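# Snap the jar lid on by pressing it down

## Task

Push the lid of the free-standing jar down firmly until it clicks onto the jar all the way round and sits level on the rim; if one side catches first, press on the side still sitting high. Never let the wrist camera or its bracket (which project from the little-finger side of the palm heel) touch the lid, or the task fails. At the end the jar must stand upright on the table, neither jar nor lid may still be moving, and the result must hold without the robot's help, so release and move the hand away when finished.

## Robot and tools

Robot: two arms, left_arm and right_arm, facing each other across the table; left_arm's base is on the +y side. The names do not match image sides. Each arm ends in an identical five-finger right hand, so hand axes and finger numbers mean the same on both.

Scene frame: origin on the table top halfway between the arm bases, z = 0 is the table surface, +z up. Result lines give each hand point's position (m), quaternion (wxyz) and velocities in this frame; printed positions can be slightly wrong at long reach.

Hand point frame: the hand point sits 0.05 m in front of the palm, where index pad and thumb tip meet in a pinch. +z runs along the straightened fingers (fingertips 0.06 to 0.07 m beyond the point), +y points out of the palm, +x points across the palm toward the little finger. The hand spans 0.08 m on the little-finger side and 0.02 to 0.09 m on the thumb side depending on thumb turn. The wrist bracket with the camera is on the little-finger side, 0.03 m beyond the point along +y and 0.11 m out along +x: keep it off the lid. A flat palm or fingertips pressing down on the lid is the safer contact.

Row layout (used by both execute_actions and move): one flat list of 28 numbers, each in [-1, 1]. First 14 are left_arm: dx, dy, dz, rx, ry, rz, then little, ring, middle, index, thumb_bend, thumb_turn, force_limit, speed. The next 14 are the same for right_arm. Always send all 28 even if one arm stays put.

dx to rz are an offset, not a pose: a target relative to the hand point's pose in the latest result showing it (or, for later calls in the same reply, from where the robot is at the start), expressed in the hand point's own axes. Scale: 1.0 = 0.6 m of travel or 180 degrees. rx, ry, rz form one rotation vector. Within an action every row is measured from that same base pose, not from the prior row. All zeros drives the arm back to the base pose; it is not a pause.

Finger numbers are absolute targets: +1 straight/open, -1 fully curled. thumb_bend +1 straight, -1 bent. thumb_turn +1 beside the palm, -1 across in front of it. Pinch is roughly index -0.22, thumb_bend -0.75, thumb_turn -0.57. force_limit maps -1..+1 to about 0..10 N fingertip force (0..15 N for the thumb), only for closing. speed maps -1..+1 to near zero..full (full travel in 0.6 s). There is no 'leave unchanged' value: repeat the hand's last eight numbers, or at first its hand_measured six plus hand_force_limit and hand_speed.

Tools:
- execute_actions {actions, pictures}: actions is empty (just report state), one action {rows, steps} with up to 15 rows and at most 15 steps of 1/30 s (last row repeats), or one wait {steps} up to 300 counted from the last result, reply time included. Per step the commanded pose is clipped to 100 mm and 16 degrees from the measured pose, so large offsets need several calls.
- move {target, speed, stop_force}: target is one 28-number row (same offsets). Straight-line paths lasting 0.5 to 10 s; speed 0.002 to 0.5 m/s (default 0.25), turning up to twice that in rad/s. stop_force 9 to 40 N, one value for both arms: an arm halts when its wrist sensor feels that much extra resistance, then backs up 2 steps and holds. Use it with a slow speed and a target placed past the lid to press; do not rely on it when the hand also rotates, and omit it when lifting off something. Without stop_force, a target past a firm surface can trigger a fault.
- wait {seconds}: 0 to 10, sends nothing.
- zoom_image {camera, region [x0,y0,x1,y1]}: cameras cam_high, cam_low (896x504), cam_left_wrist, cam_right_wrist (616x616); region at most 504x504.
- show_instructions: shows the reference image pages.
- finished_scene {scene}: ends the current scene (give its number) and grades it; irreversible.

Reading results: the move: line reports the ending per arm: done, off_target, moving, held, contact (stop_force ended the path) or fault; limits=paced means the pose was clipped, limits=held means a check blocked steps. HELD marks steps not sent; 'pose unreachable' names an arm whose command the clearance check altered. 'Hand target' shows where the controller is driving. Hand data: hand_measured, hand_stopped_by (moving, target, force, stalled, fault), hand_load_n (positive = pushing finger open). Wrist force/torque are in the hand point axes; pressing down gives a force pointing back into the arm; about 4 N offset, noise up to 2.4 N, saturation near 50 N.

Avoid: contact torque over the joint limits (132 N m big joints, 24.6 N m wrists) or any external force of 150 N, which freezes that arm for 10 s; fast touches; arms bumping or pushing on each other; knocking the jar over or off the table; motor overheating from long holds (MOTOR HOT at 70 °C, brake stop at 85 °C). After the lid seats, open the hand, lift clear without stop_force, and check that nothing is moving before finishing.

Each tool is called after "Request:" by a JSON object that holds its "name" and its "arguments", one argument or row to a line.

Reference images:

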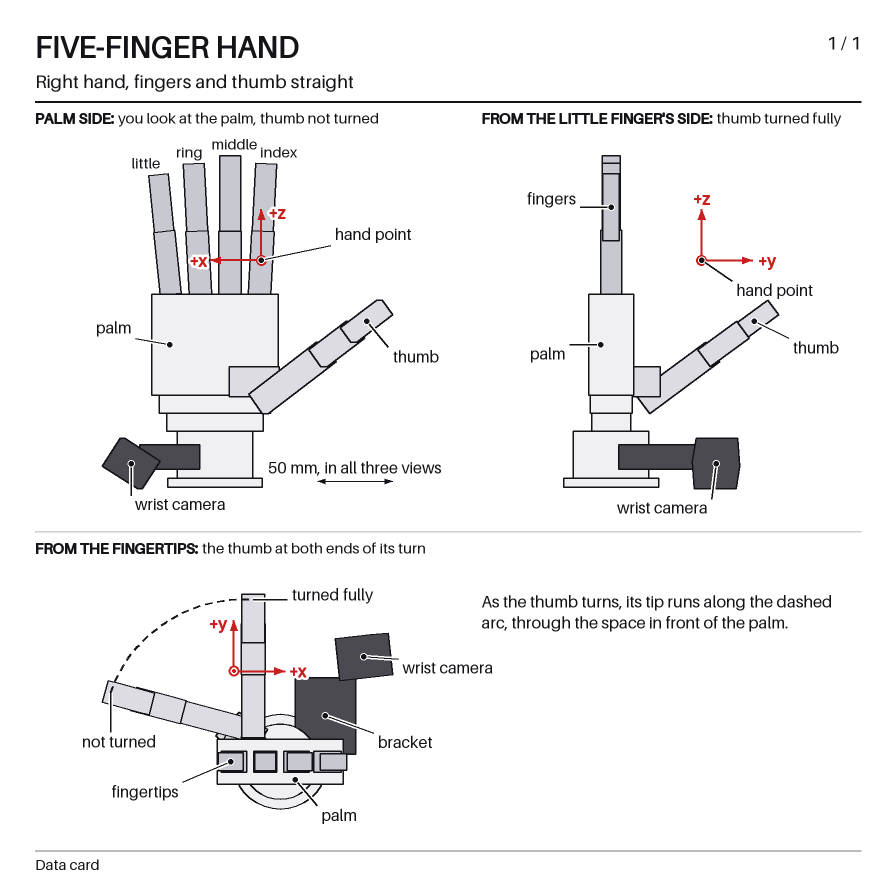

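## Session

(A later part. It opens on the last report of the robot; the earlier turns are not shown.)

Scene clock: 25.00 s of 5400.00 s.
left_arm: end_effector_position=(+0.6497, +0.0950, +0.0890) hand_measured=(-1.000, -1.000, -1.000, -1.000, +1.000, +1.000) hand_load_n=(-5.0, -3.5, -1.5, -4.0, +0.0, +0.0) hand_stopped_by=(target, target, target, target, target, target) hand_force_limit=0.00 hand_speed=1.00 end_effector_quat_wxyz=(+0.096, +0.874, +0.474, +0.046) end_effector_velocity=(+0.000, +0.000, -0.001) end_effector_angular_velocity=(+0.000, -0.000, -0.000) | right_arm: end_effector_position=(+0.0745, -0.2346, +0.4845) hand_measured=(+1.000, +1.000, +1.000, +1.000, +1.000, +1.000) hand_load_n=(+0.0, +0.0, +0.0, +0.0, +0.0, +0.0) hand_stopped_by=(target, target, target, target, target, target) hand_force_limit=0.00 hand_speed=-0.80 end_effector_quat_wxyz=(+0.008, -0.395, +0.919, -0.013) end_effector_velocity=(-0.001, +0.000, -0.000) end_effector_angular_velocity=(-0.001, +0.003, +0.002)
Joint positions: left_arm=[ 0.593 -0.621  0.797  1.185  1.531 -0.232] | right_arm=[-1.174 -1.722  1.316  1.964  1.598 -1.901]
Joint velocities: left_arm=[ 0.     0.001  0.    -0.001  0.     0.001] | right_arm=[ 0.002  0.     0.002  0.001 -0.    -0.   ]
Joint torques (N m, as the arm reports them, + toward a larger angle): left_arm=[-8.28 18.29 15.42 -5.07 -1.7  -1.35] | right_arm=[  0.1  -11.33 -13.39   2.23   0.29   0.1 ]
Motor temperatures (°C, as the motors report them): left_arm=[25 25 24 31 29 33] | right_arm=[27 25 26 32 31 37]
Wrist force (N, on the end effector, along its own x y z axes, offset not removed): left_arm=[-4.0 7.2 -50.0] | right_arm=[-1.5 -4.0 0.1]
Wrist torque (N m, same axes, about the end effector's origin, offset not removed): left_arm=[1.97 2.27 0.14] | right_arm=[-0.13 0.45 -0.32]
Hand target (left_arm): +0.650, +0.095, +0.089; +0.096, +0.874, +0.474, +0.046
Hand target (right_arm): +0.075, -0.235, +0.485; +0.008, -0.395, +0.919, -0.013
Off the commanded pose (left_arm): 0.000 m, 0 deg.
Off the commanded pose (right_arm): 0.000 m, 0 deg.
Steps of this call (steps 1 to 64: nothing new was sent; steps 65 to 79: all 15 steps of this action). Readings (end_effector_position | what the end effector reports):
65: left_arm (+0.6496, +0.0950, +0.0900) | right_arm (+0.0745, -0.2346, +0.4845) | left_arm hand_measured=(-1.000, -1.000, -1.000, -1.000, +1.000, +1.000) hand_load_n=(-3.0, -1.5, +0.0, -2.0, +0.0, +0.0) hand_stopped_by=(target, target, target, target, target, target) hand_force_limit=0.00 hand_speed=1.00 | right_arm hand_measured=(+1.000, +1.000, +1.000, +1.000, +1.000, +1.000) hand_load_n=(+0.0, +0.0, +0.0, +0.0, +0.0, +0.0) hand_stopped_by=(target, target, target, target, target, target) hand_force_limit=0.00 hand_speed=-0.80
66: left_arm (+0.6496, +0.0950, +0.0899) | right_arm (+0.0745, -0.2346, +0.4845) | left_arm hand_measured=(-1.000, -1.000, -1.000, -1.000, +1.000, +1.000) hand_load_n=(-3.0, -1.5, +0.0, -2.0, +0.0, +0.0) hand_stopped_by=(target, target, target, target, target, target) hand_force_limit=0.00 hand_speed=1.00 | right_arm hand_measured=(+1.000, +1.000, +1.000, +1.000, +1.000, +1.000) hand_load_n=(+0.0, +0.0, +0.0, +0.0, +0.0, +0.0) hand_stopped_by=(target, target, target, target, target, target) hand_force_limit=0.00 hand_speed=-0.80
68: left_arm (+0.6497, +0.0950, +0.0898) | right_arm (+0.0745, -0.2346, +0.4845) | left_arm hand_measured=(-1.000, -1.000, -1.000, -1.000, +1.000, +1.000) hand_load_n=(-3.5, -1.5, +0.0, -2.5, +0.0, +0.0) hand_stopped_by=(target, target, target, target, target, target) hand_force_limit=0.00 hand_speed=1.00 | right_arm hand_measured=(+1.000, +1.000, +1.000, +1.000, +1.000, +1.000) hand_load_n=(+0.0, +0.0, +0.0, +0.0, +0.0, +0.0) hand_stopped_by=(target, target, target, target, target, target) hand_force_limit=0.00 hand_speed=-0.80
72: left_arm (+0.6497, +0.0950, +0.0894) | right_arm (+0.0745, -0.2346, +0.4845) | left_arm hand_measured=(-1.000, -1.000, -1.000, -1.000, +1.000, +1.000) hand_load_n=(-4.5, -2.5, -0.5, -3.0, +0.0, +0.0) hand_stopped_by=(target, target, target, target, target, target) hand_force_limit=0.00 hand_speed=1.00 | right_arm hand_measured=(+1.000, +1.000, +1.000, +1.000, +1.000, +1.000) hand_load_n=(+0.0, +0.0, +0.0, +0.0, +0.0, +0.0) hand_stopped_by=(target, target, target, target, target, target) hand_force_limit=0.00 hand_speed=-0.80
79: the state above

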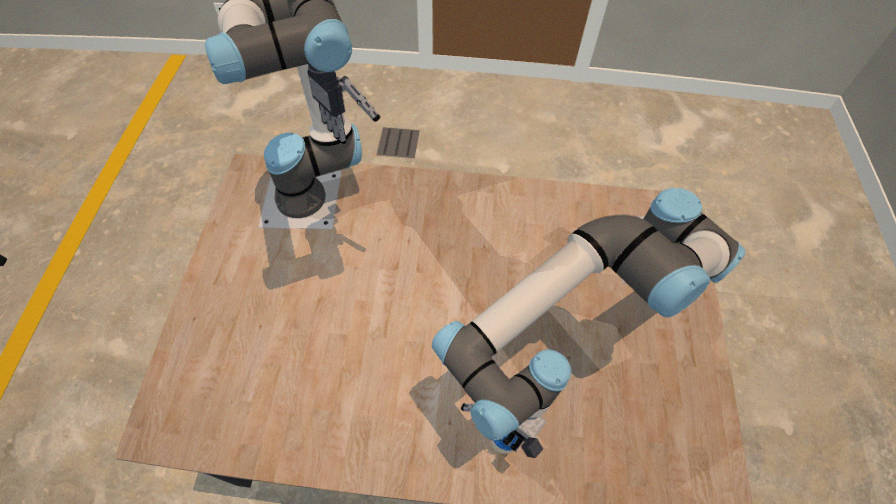

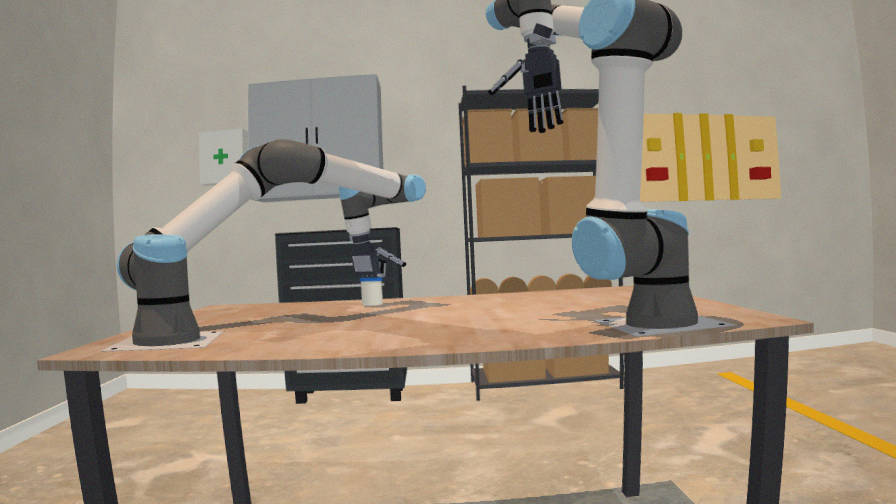

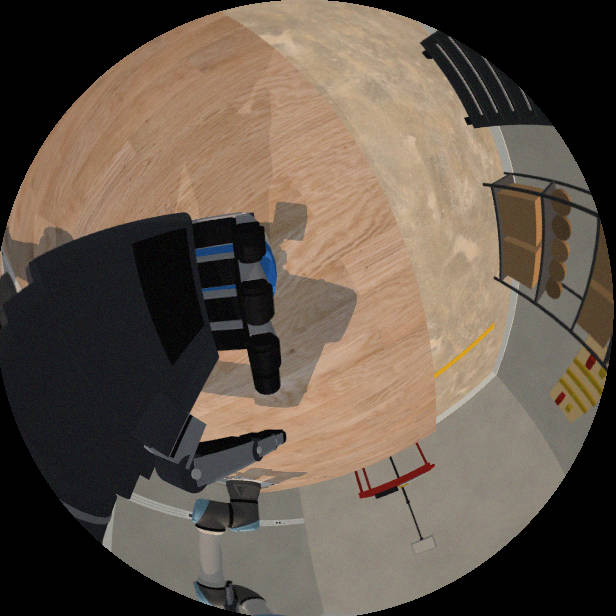

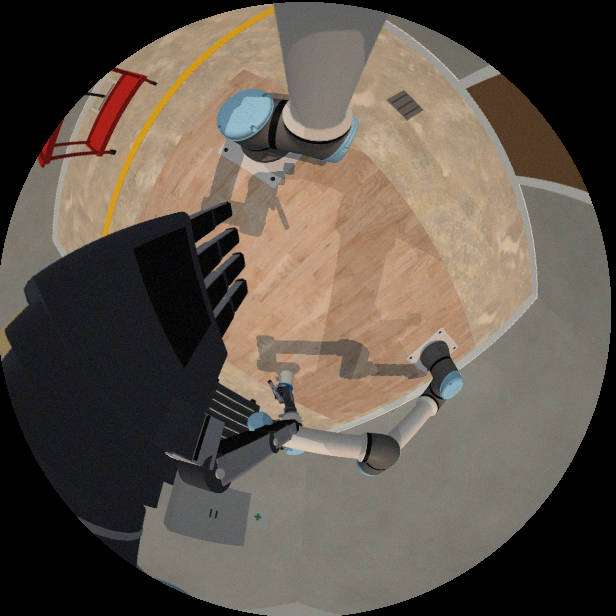

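Request:
{"name": "execute_actions", "arguments": {
  "actions": [
    {"rows":[[0,-0.0003,0.0013,0,0,0,-1,-1,-1,-1,1,1,0,1,0,0,0,0,0,0,1,1,1,1,1,1,0,-0.8]]}
  ],
  "pictures": false
}}

Scene clock: 27.20 s of 5400.00 s.
left_arm: end_effector_position=(+0.6496, +0.0950, +0.0883) hand_measured=(-1.000, -1.000, -1.000, -1.000, +1.000, +1.000) hand_load_n=(-7.0, -5.0, -3.0, -5.0, +0.0, +0.0) hand_stopped_by=(target, target, target, target, target, target) hand_force_limit=0.00 hand_speed=1.00 end_effector_quat_wxyz=(+0.096, +0.874, +0.474, +0.046) end_effector_velocity=(-0.001, -0.000, -0.001) end_effector_angular_velocity=(+0.001, +0.001, -0.002) | right_arm: end_effector_position=(+0.0745, -0.2346, +0.4845) hand_measured=(+1.000, +1.000, +1.000, +1.000, +1.000, +1.000) hand_load_n=(+0.0, +0.0, +0.0, +0.0, +0.0, +0.0) hand_stopped_by=(target, target, target, target, target, target) hand_force_limit=0.00 hand_speed=-0.80 end_effector_quat_wxyz=(+0.008, -0.395, +0.919, -0.013) end_effector_velocity=(+0.000, +0.000, -0.000) end_effector_angular_velocity=(-0.001, +0.003, -0.001)
Joint positions: left_arm=[ 0.593 -0.621  0.798  1.183  1.531 -0.232] | right_arm=[-1.174 -1.722  1.316  1.964  1.598 -1.901]
Joint velocities: left_arm=[-0.001 -0.     0.002 -0.     0.     0.001] | right_arm=[-0.001  0.001  0.     0.002 -0.     0.001]
Joint torques (N m, as the arm reports them, + toward a larger angle): left_arm=[-10.54  42.96  25.86  -7.22  -1.96  -2.54] | right_arm=[  0.56 -11.09 -12.97   2.27   0.36   0.21]
Motor temperatures (°C, as the motors report them): left_arm=[25 25 24 31 29 33] | right_arm=[27 25 26 32 31 37]
Wrist force (N, on the end effector, along its own x y z axes, offset not removed): left_arm=[-4.2 9.3 -50.0] | right_arm=[2.0 -6.4 -2.0]
Wrist torque (N m, same axes, about the end effector's origin, offset not removed): left_arm=[1.23 2.09 0.10] | right_arm=[-0.39 0.13 -0.25]
Hand target (left_arm): +0.650, +0.095, +0.088; +0.096, +0.874, +0.474, +0.046
Hand target (right_arm): +0.075, -0.235, +0.485; +0.008, -0.395, +0.919, -0.013
Off the commanded pose (left_arm): 0.000 m, 0 deg.
Off the commanded pose (right_arm): 0.000 m, 0 deg.
Steps of this call (steps 1 to 51: nothing new was sent; steps 52 to 66: all 15 steps of this action). Readings (end_effector_position | what the end effector reports):
52: left_arm (+0.6496, +0.0950, +0.0887) | right_arm (+0.0745, -0.2346, +0.4845) | left_arm hand_measured=(-1.000, -1.000, -1.000, -1.000, +1.000, +1.000) hand_load_n=(-6.0, -4.0, -2.0, -4.5, +0.0, +0.0) hand_stopped_by=(target, target, target, target, target, target) hand_force_limit=0.00 hand_speed=1.00 | right_arm hand_measured=(+1.000, +1.000, +1.000, +1.000, +1.000, +1.000) hand_load_n=(+0.0, +0.0, +0.0, +0.0, +0.0, +0.0) hand_stopped_by=(target, target, target, target, target, target) hand_force_limit=0.00 hand_speed=-0.80
53: left_arm (+0.6496, +0.0950, +0.0887) | right_arm (+0.0745, -0.2346, +0.4845) | left_arm hand_measured=(-1.000, -1.000, -1.000, -1.000, +1.000, +1.000) hand_load_n=(-6.0, -4.0, -2.0, -4.5, +0.0, +0.0) hand_stopped_by=(target, target, target, target, target, target) hand_force_limit=0.00 hand_speed=1.00 | right_arm hand_measured=(+1.000, +1.000, +1.000, +1.000, +1.000, +1.000) hand_load_n=(+0.0, +0.0, +0.0, +0.0, +0.0, +0.0) hand_stopped_by=(target, target, target, target, target, target) hand_force_limit=0.00 hand_speed=-0.80
55: left_arm (+0.6496, +0.0950, +0.0885) | right_arm (+0.0745, -0.2346, +0.4845) | left_arm hand_measured=(-1.000, -1.000, -1.000, -1.000, +1.000, +1.000) hand_load_n=(-6.5, -4.5, -2.5, -4.5, +0.0, +0.0) hand_stopped_by=(target, target, target, target, target, target) hand_force_limit=0.00 hand_speed=1.00 | right_arm hand_measured=(+1.000, +1.000, +1.000, +1.000, +1.000, +1.000) hand_load_n=(+0.0, +0.0, +0.0, +0.0, +0.0, +0.0) hand_stopped_by=(target, target, target, target, target, target) hand_force_limit=0.00 hand_speed=-0.80
59: left_arm (+0.6496, +0.0950, +0.0884) | right_arm (+0.0745, -0.2346, +0.4845) | left_arm hand_measured=(-1.000, -1.000, -1.000, -1.000, +1.000, +1.000) hand_load_n=(-6.5, -4.5, -3.0, -5.0, +0.0, +0.0) hand_stopped_by=(target, target, target, target, target, target) hand_force_limit=0.00 hand_speed=1.00 | right_arm hand_measured=(+1.000, +1.000, +1.000, +1.000, +1.000, +1.000) hand_load_n=(+0.0, +0.0, +0.0, +0.0, +0.0, +0.0) hand_stopped_by=(target, target, target, target, target, target) hand_force_limit=0.00 hand_speed=-0.80
66: the state above

Request:
{"name": "move", "arguments": {
  "target": [0,-0.03,-0.09,0,0,0,-1,-1,-1,-1,1,1,0,1,0,0,0,0,0,0,1,1,1,1,1,1,0,-0.8],
  "speed": 0.08
}}

Request:
{"name": "zoom_image", "arguments": {
  "camera": "cam_low",
  "region": [330,240,420,320]
}}

Request:
{"name": "zoom_image", "arguments": {
  "camera": "cam_low",
  "region": [350,268,394,310]
}}

Scene clock: 30.07 s of 5400.00 s.
left_arm: end_effector_position=(+0.6258, +0.1112, +0.1369) hand_measured=(-1.000, -1.000, -1.000, -1.000, +1.000, +1.000) hand_load_n=(+0.0, +0.0, +0.0, +0.0, +0.0, +0.0) hand_stopped_by=(target, target, target, target, target, target) hand_force_limit=0.00 hand_speed=1.00 end_effector_quat_wxyz=(+0.096, +0.874, +0.474, +0.046) end_effector_velocity=(-0.001, +0.001, +0.003) end_effector_angular_velocity=(+0.000, -0.000, +0.000) | right_arm: end_effector_position=(+0.0745, -0.2346, +0.4845) hand_measured=(+1.000, +1.000, +1.000, +1.000, +1.000, +1.000) hand_load_n=(+0.0, +0.0, +0.0, +0.0, +0.0, +0.0) hand_stopped_by=(target, target, target, target, target, target) hand_force_limit=0.00 hand_speed=-0.80 end_effector_quat_wxyz=(+0.008, -0.395, +0.919, -0.013) end_effector_velocity=(-0.000, +0.000, +0.000) end_effector_angular_velocity=(+0.001, -0.002, +0.001)
Joint positions: left_arm=[ 0.583 -0.738  0.889  1.21   1.529 -0.242] | right_arm=[-1.174 -1.722  1.316  1.964  1.598 -1.901]
Joint velocities: left_arm=[-0.001 -0.006  0.004  0.002 -0.    -0.001] | right_arm=[ 0.001 -0.001 -0.    -0.001  0.    -0.   ]
Joint torques (N m, as the arm reports them, + toward a larger angle): left_arm=[-11.87 -65.87 -10.8    3.22  -2.71  -2.4 ] | right_arm=[  0.5  -11.16 -12.71   2.18   0.29   0.18]
Motor temperatures (°C, as the motors report them): left_arm=[25 25 24 31 29 33] | right_arm=[27 25 26 32 31 37]
Wrist force (N, on the end effector, along its own x y z axes, offset not removed): left_arm=[-0.5 3.2 0.4] | right_arm=[0.6 -3.5 -0.9]
Wrist torque (N m, same axes, about the end effector's origin, offset not removed): left_arm=[0.49 -0.03 -0.06] | right_arm=[-0.22 0.03 -0.14]
Hand target (left_arm): +0.626, +0.111, +0.137; +0.096, +0.874, +0.474, +0.046
Hand target (right_arm): +0.075, -0.235, +0.485; +0.008, -0.395, +0.919, -0.013
Off the commanded pose (left_arm): 0.000 m, 0 deg.
Off the commanded pose (right_arm): 0.000 m, 0 deg.
move: done

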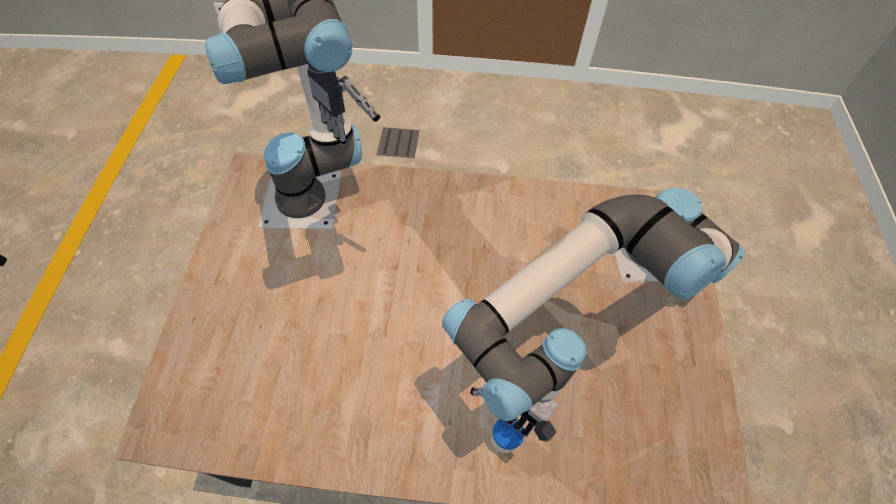

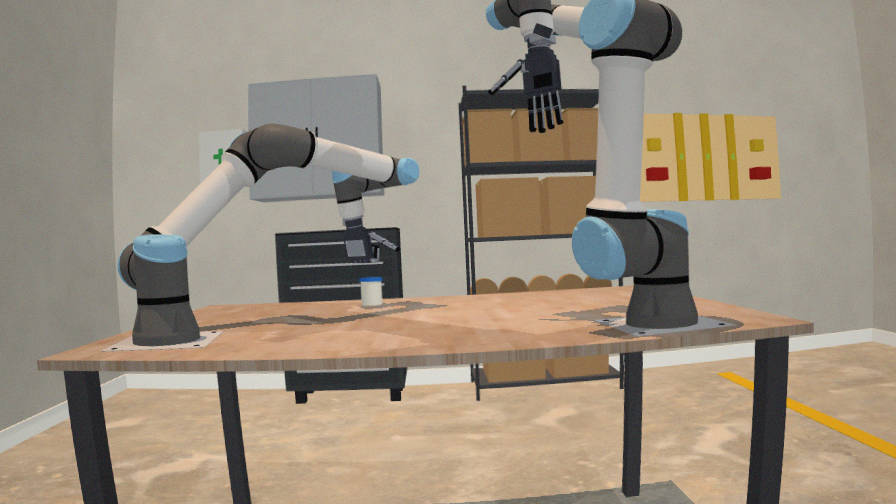

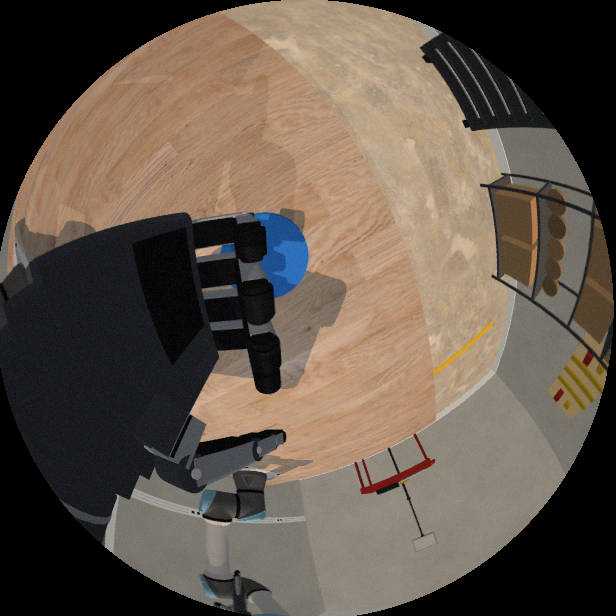

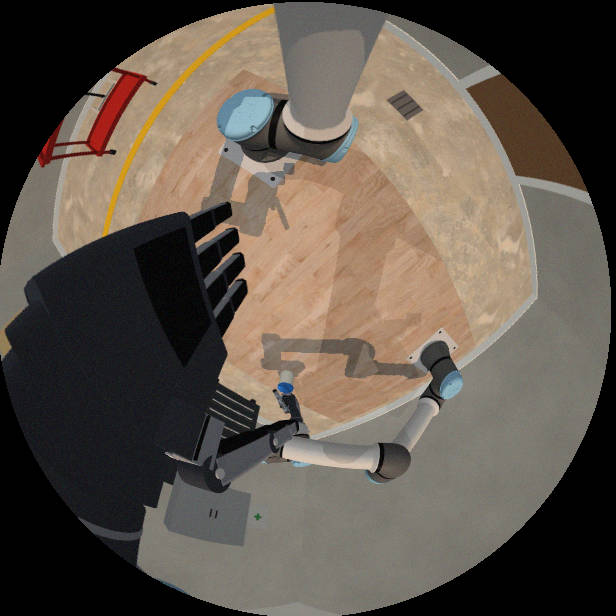

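Region (330, 240, 420, 320) of cam_low's 896x504 image, scaled by 5.600, with more detail than that image has.

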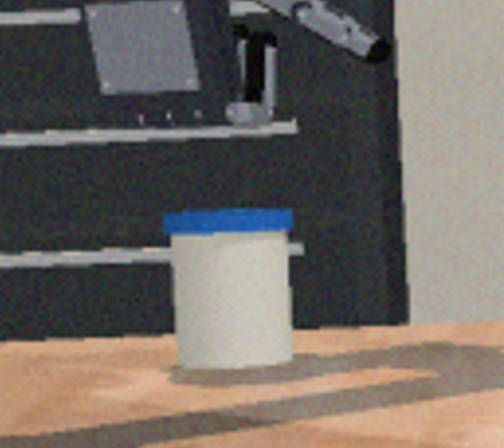

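Region (350, 268, 394, 310) of cam_low's 896x504 image, scaled by 11.455, with more detail than that image has; it fills the top 481 rows of this view, and the rest is white.

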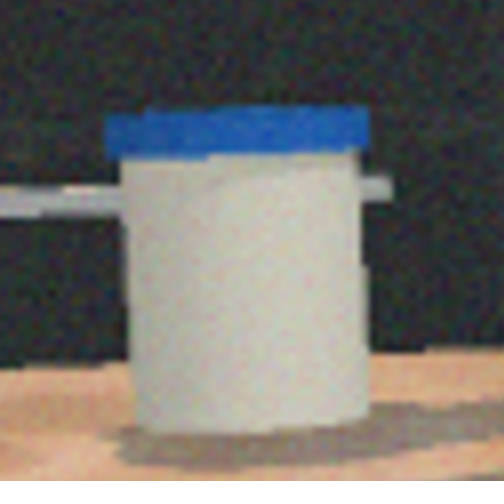

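Request:
{"name": "move", "arguments": {
  "target": [0,0.032,0.081,0,0,0,-1,-1,-1,-1,1,1,0,1,0,0,0,0,0,0,1,1,1,1,1,1,0,-0.8],
  "speed": 0.08
}}

Request:
{"name": "move", "arguments": {
  "target": [0,-0.004,0.018,0,0,0,-1,-1,-1,-1,1,1,0,1,0,0,0,0,0,0,1,1,1,1,1,1,0,-0.8],
  "speed": 0.004,
  "stop_force": 40
}}

Request:
{"name": "zoom_image", "arguments": {
  "camera": "cam_low",
  "region": [330,240,420,320]
}}

Scene clock: 34.03 s of 5400.00 s.
left_arm: end_effector_position=(+0.6497, +0.0951, +0.0938) hand_measured=(-1.000, -1.000, -1.000, -1.000, +1.000, +1.000) hand_load_n=(+0.0, +0.0, +0.0, +0.0, +0.0, +0.0) hand_stopped_by=(target, target, target, target, target, target) hand_force_limit=0.00 hand_speed=1.00 end_effector_quat_wxyz=(+0.096, +0.874, +0.474, +0.046) end_effector_velocity=(+0.001, -0.001, -0.002) end_effector_angular_velocity=(+0.001, +0.001, +0.000) | right_arm: end_effector_position=(+0.0745, -0.2346, +0.4845) hand_measured=(+1.000, +1.000, +1.000, +1.000, +1.000, +1.000) hand_load_n=(+0.0, +0.0, +0.0, +0.0, +0.0, +0.0) hand_stopped_by=(target, target, target, target, target, target) hand_force_limit=0.00 hand_speed=-0.80 end_effector_quat_wxyz=(+0.008, -0.395, +0.919, -0.013) end_effector_velocity=(-0.000, -0.000, -0.000) end_effector_angular_velocity=(-0.000, +0.001, +0.000)
Joint positions: left_arm=[ 0.593 -0.624  0.79   1.195  1.531 -0.232] | right_arm=[-1.174 -1.722  1.316  1.964  1.598 -1.901]
Joint velocities: left_arm=[ 0.001  0.008 -0.009  0.003  0.     0.001] | right_arm=[-0.    -0.     0.001  0.    -0.    -0.   ]
Joint torques (N m, as the arm reports them, + toward a larger angle): left_arm=[ 13.32 -43.51 -29.25   3.43   2.63   2.53] | right_arm=[ -0.3  -11.43 -13.77   2.26   0.26  -0.03]
Motor temperatures (°C, as the motors report them): left_arm=[25 26 24 31 29 33] | right_arm=[27 25 26 32 31 37]
Wrist force (N, on the end effector, along its own x y z axes, offset not removed): left_arm=[-1.5 -0.7 -3.4] | right_arm=[-1.5 -4.2 -0.7]
Wrist torque (N m, same axes, about the end effector's origin, offset not removed): left_arm=[0.13 0.21 -0.03] | right_arm=[-0.26 0.55 -0.24]
Hand target (left_arm): +0.650, +0.095, +0.093; +0.096, +0.874, +0.474, +0.046
Hand target (right_arm): +0.075, -0.235, +0.485; +0.008, -0.395, +0.919, -0.013
Off the commanded pose (left_arm): 0.000 m, 0 deg.
Off the commanded pose (right_arm): 0.000 m, 0 deg.
move: done

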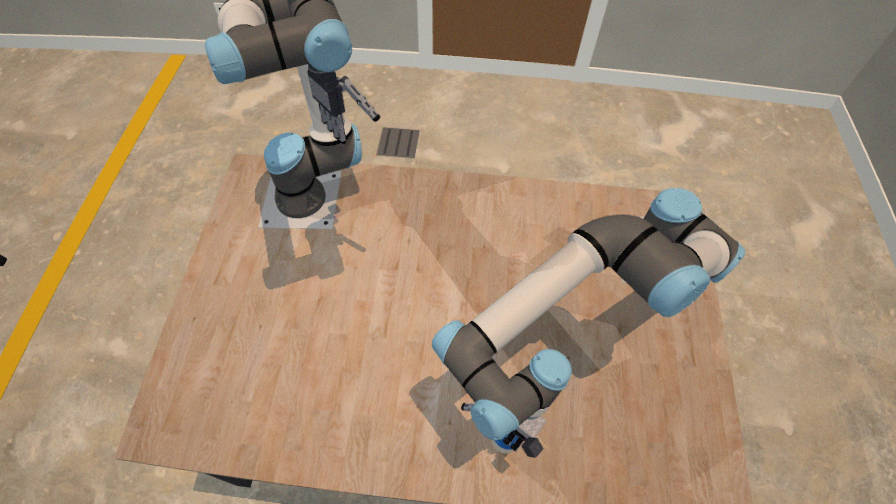

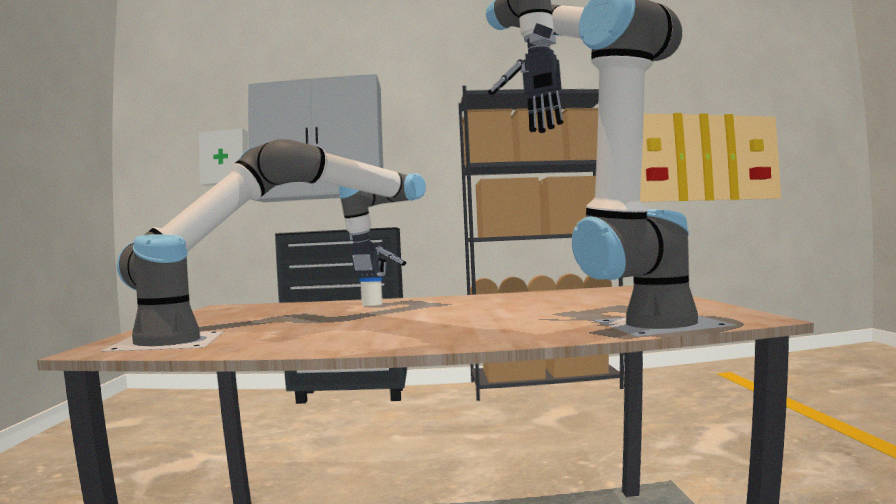

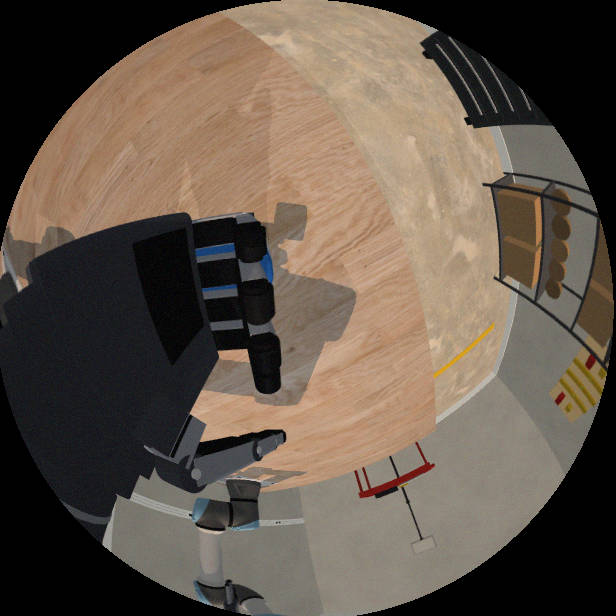

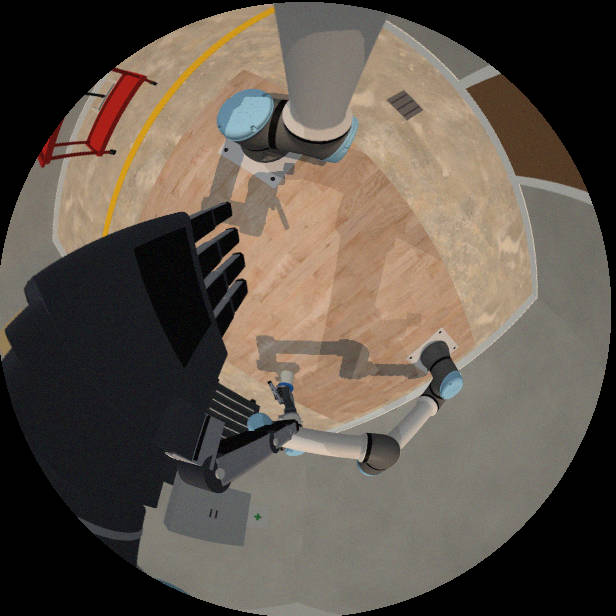

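Scene clock: 35.63 s of 5400.00 s.
left_arm: end_effector_position=(+0.6497, +0.0951, +0.0891) hand_measured=(-1.000, -1.000, -1.000, -1.000, +1.000, +1.000) hand_load_n=(-6.0, -3.5, -1.5, -3.0, +0.0, +0.0) hand_stopped_by=(target, target, target, target, target, target) hand_force_limit=0.00 hand_speed=1.00 end_effector_quat_wxyz=(+0.096, +0.874, +0.474, +0.046) end_effector_velocity=(-0.001, -0.000, +0.001) end_effector_angular_velocity=(+0.001, +0.001, -0.001) | right_arm: end_effector_position=(+0.0745, -0.2346, +0.4845) hand_measured=(+1.000, +1.000, +1.000, +1.000, +1.000, +1.000) hand_load_n=(+0.0, +0.0, +0.0, +0.0, +0.0, +0.0) hand_stopped_by=(target, target, target, target, target, target) hand_force_limit=0.00 hand_speed=-0.80 end_effector_quat_wxyz=(+0.008, -0.395, +0.919, -0.013) end_effector_velocity=(+0.000, -0.001, -0.001) end_effector_angular_velocity=(-0.002, +0.002, -0.002)
Joint positions: left_arm=[ 0.593 -0.622  0.797  1.184  1.531 -0.232] | right_arm=[-1.174 -1.722  1.316  1.964  1.598 -1.901]
Joint velocities: left_arm=[-0.001 -0.    -0.003  0.005  0.     0.   ] | right_arm=[-0.002 -0.001  0.003  0.     0.001 -0.   ]
Joint torques (N m, as the arm reports them, + toward a larger angle): left_arm=[-10.87 -16.18  -9.53   1.44   0.51  -2.4 ] | right_arm=[ -0.64 -11.23 -13.13   2.4    0.25   0.05]
Motor temperatures (°C, as the motors report them): left_arm=[25 26 24 31 29 33] | right_arm=[27 25 26 32 31 37]
Wrist force (N, on the end effector, along its own x y z axes, offset not removed): left_arm=[-2.5 9.4 -50.0] | right_arm=[-0.1 -3.0 -0.1]
Wrist torque (N m, same axes, about the end effector's origin, offset not removed): left_arm=[1.81 2.23 0.11] | right_arm=[-0.13 0.25 -0.12]
Hand target (left_arm): +0.650, +0.095, +0.089; +0.096, +0.874, +0.474, +0.046
Hand target (right_arm): +0.075, -0.235, +0.485; +0.008, -0.395, +0.919, -0.013
Off the commanded pose (left_arm): 0.006 m, 0 deg.
Off the commanded pose (right_arm): 0.000 m, 0 deg.
move: contact (left_arm)

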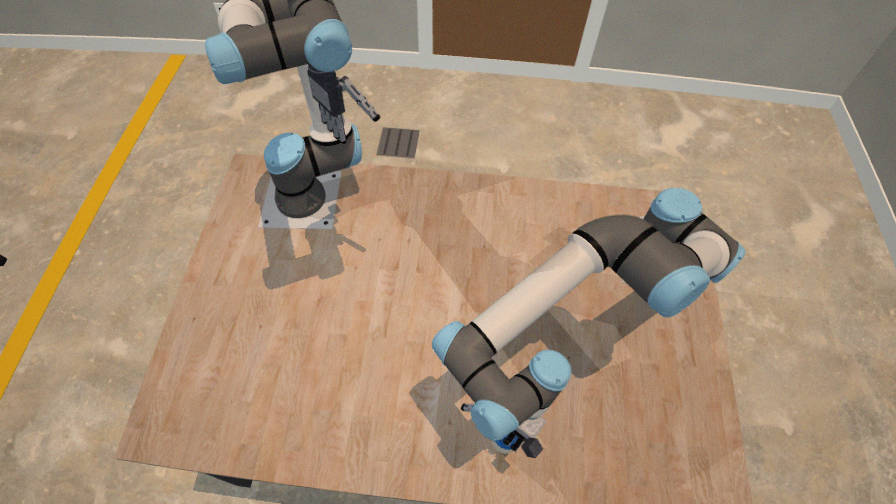

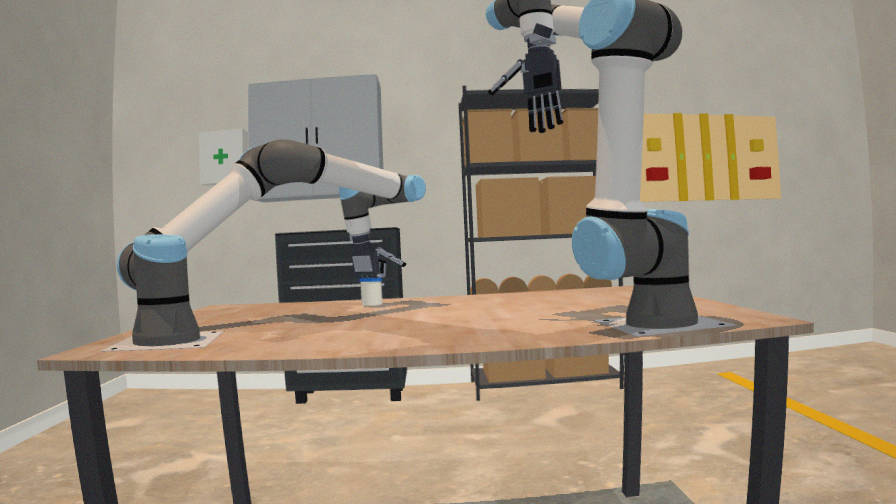

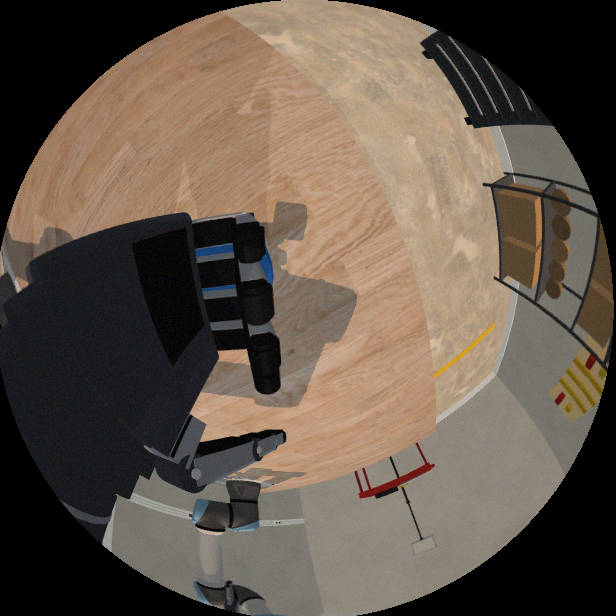

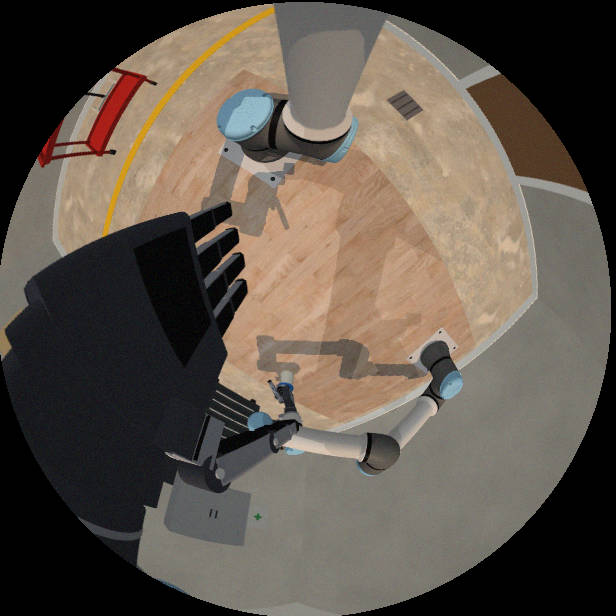

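Region (330, 240, 420, 320) of cam_low's 896x504 image, scaled by 5.600, with more detail than that image has.

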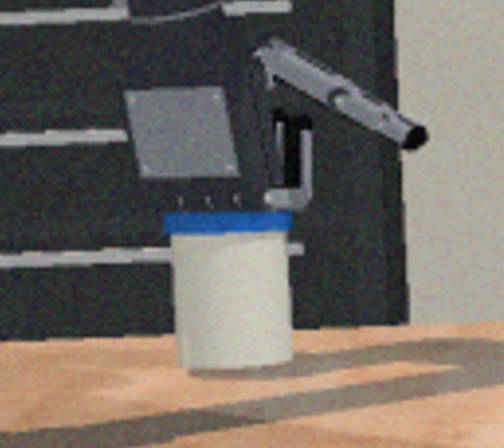

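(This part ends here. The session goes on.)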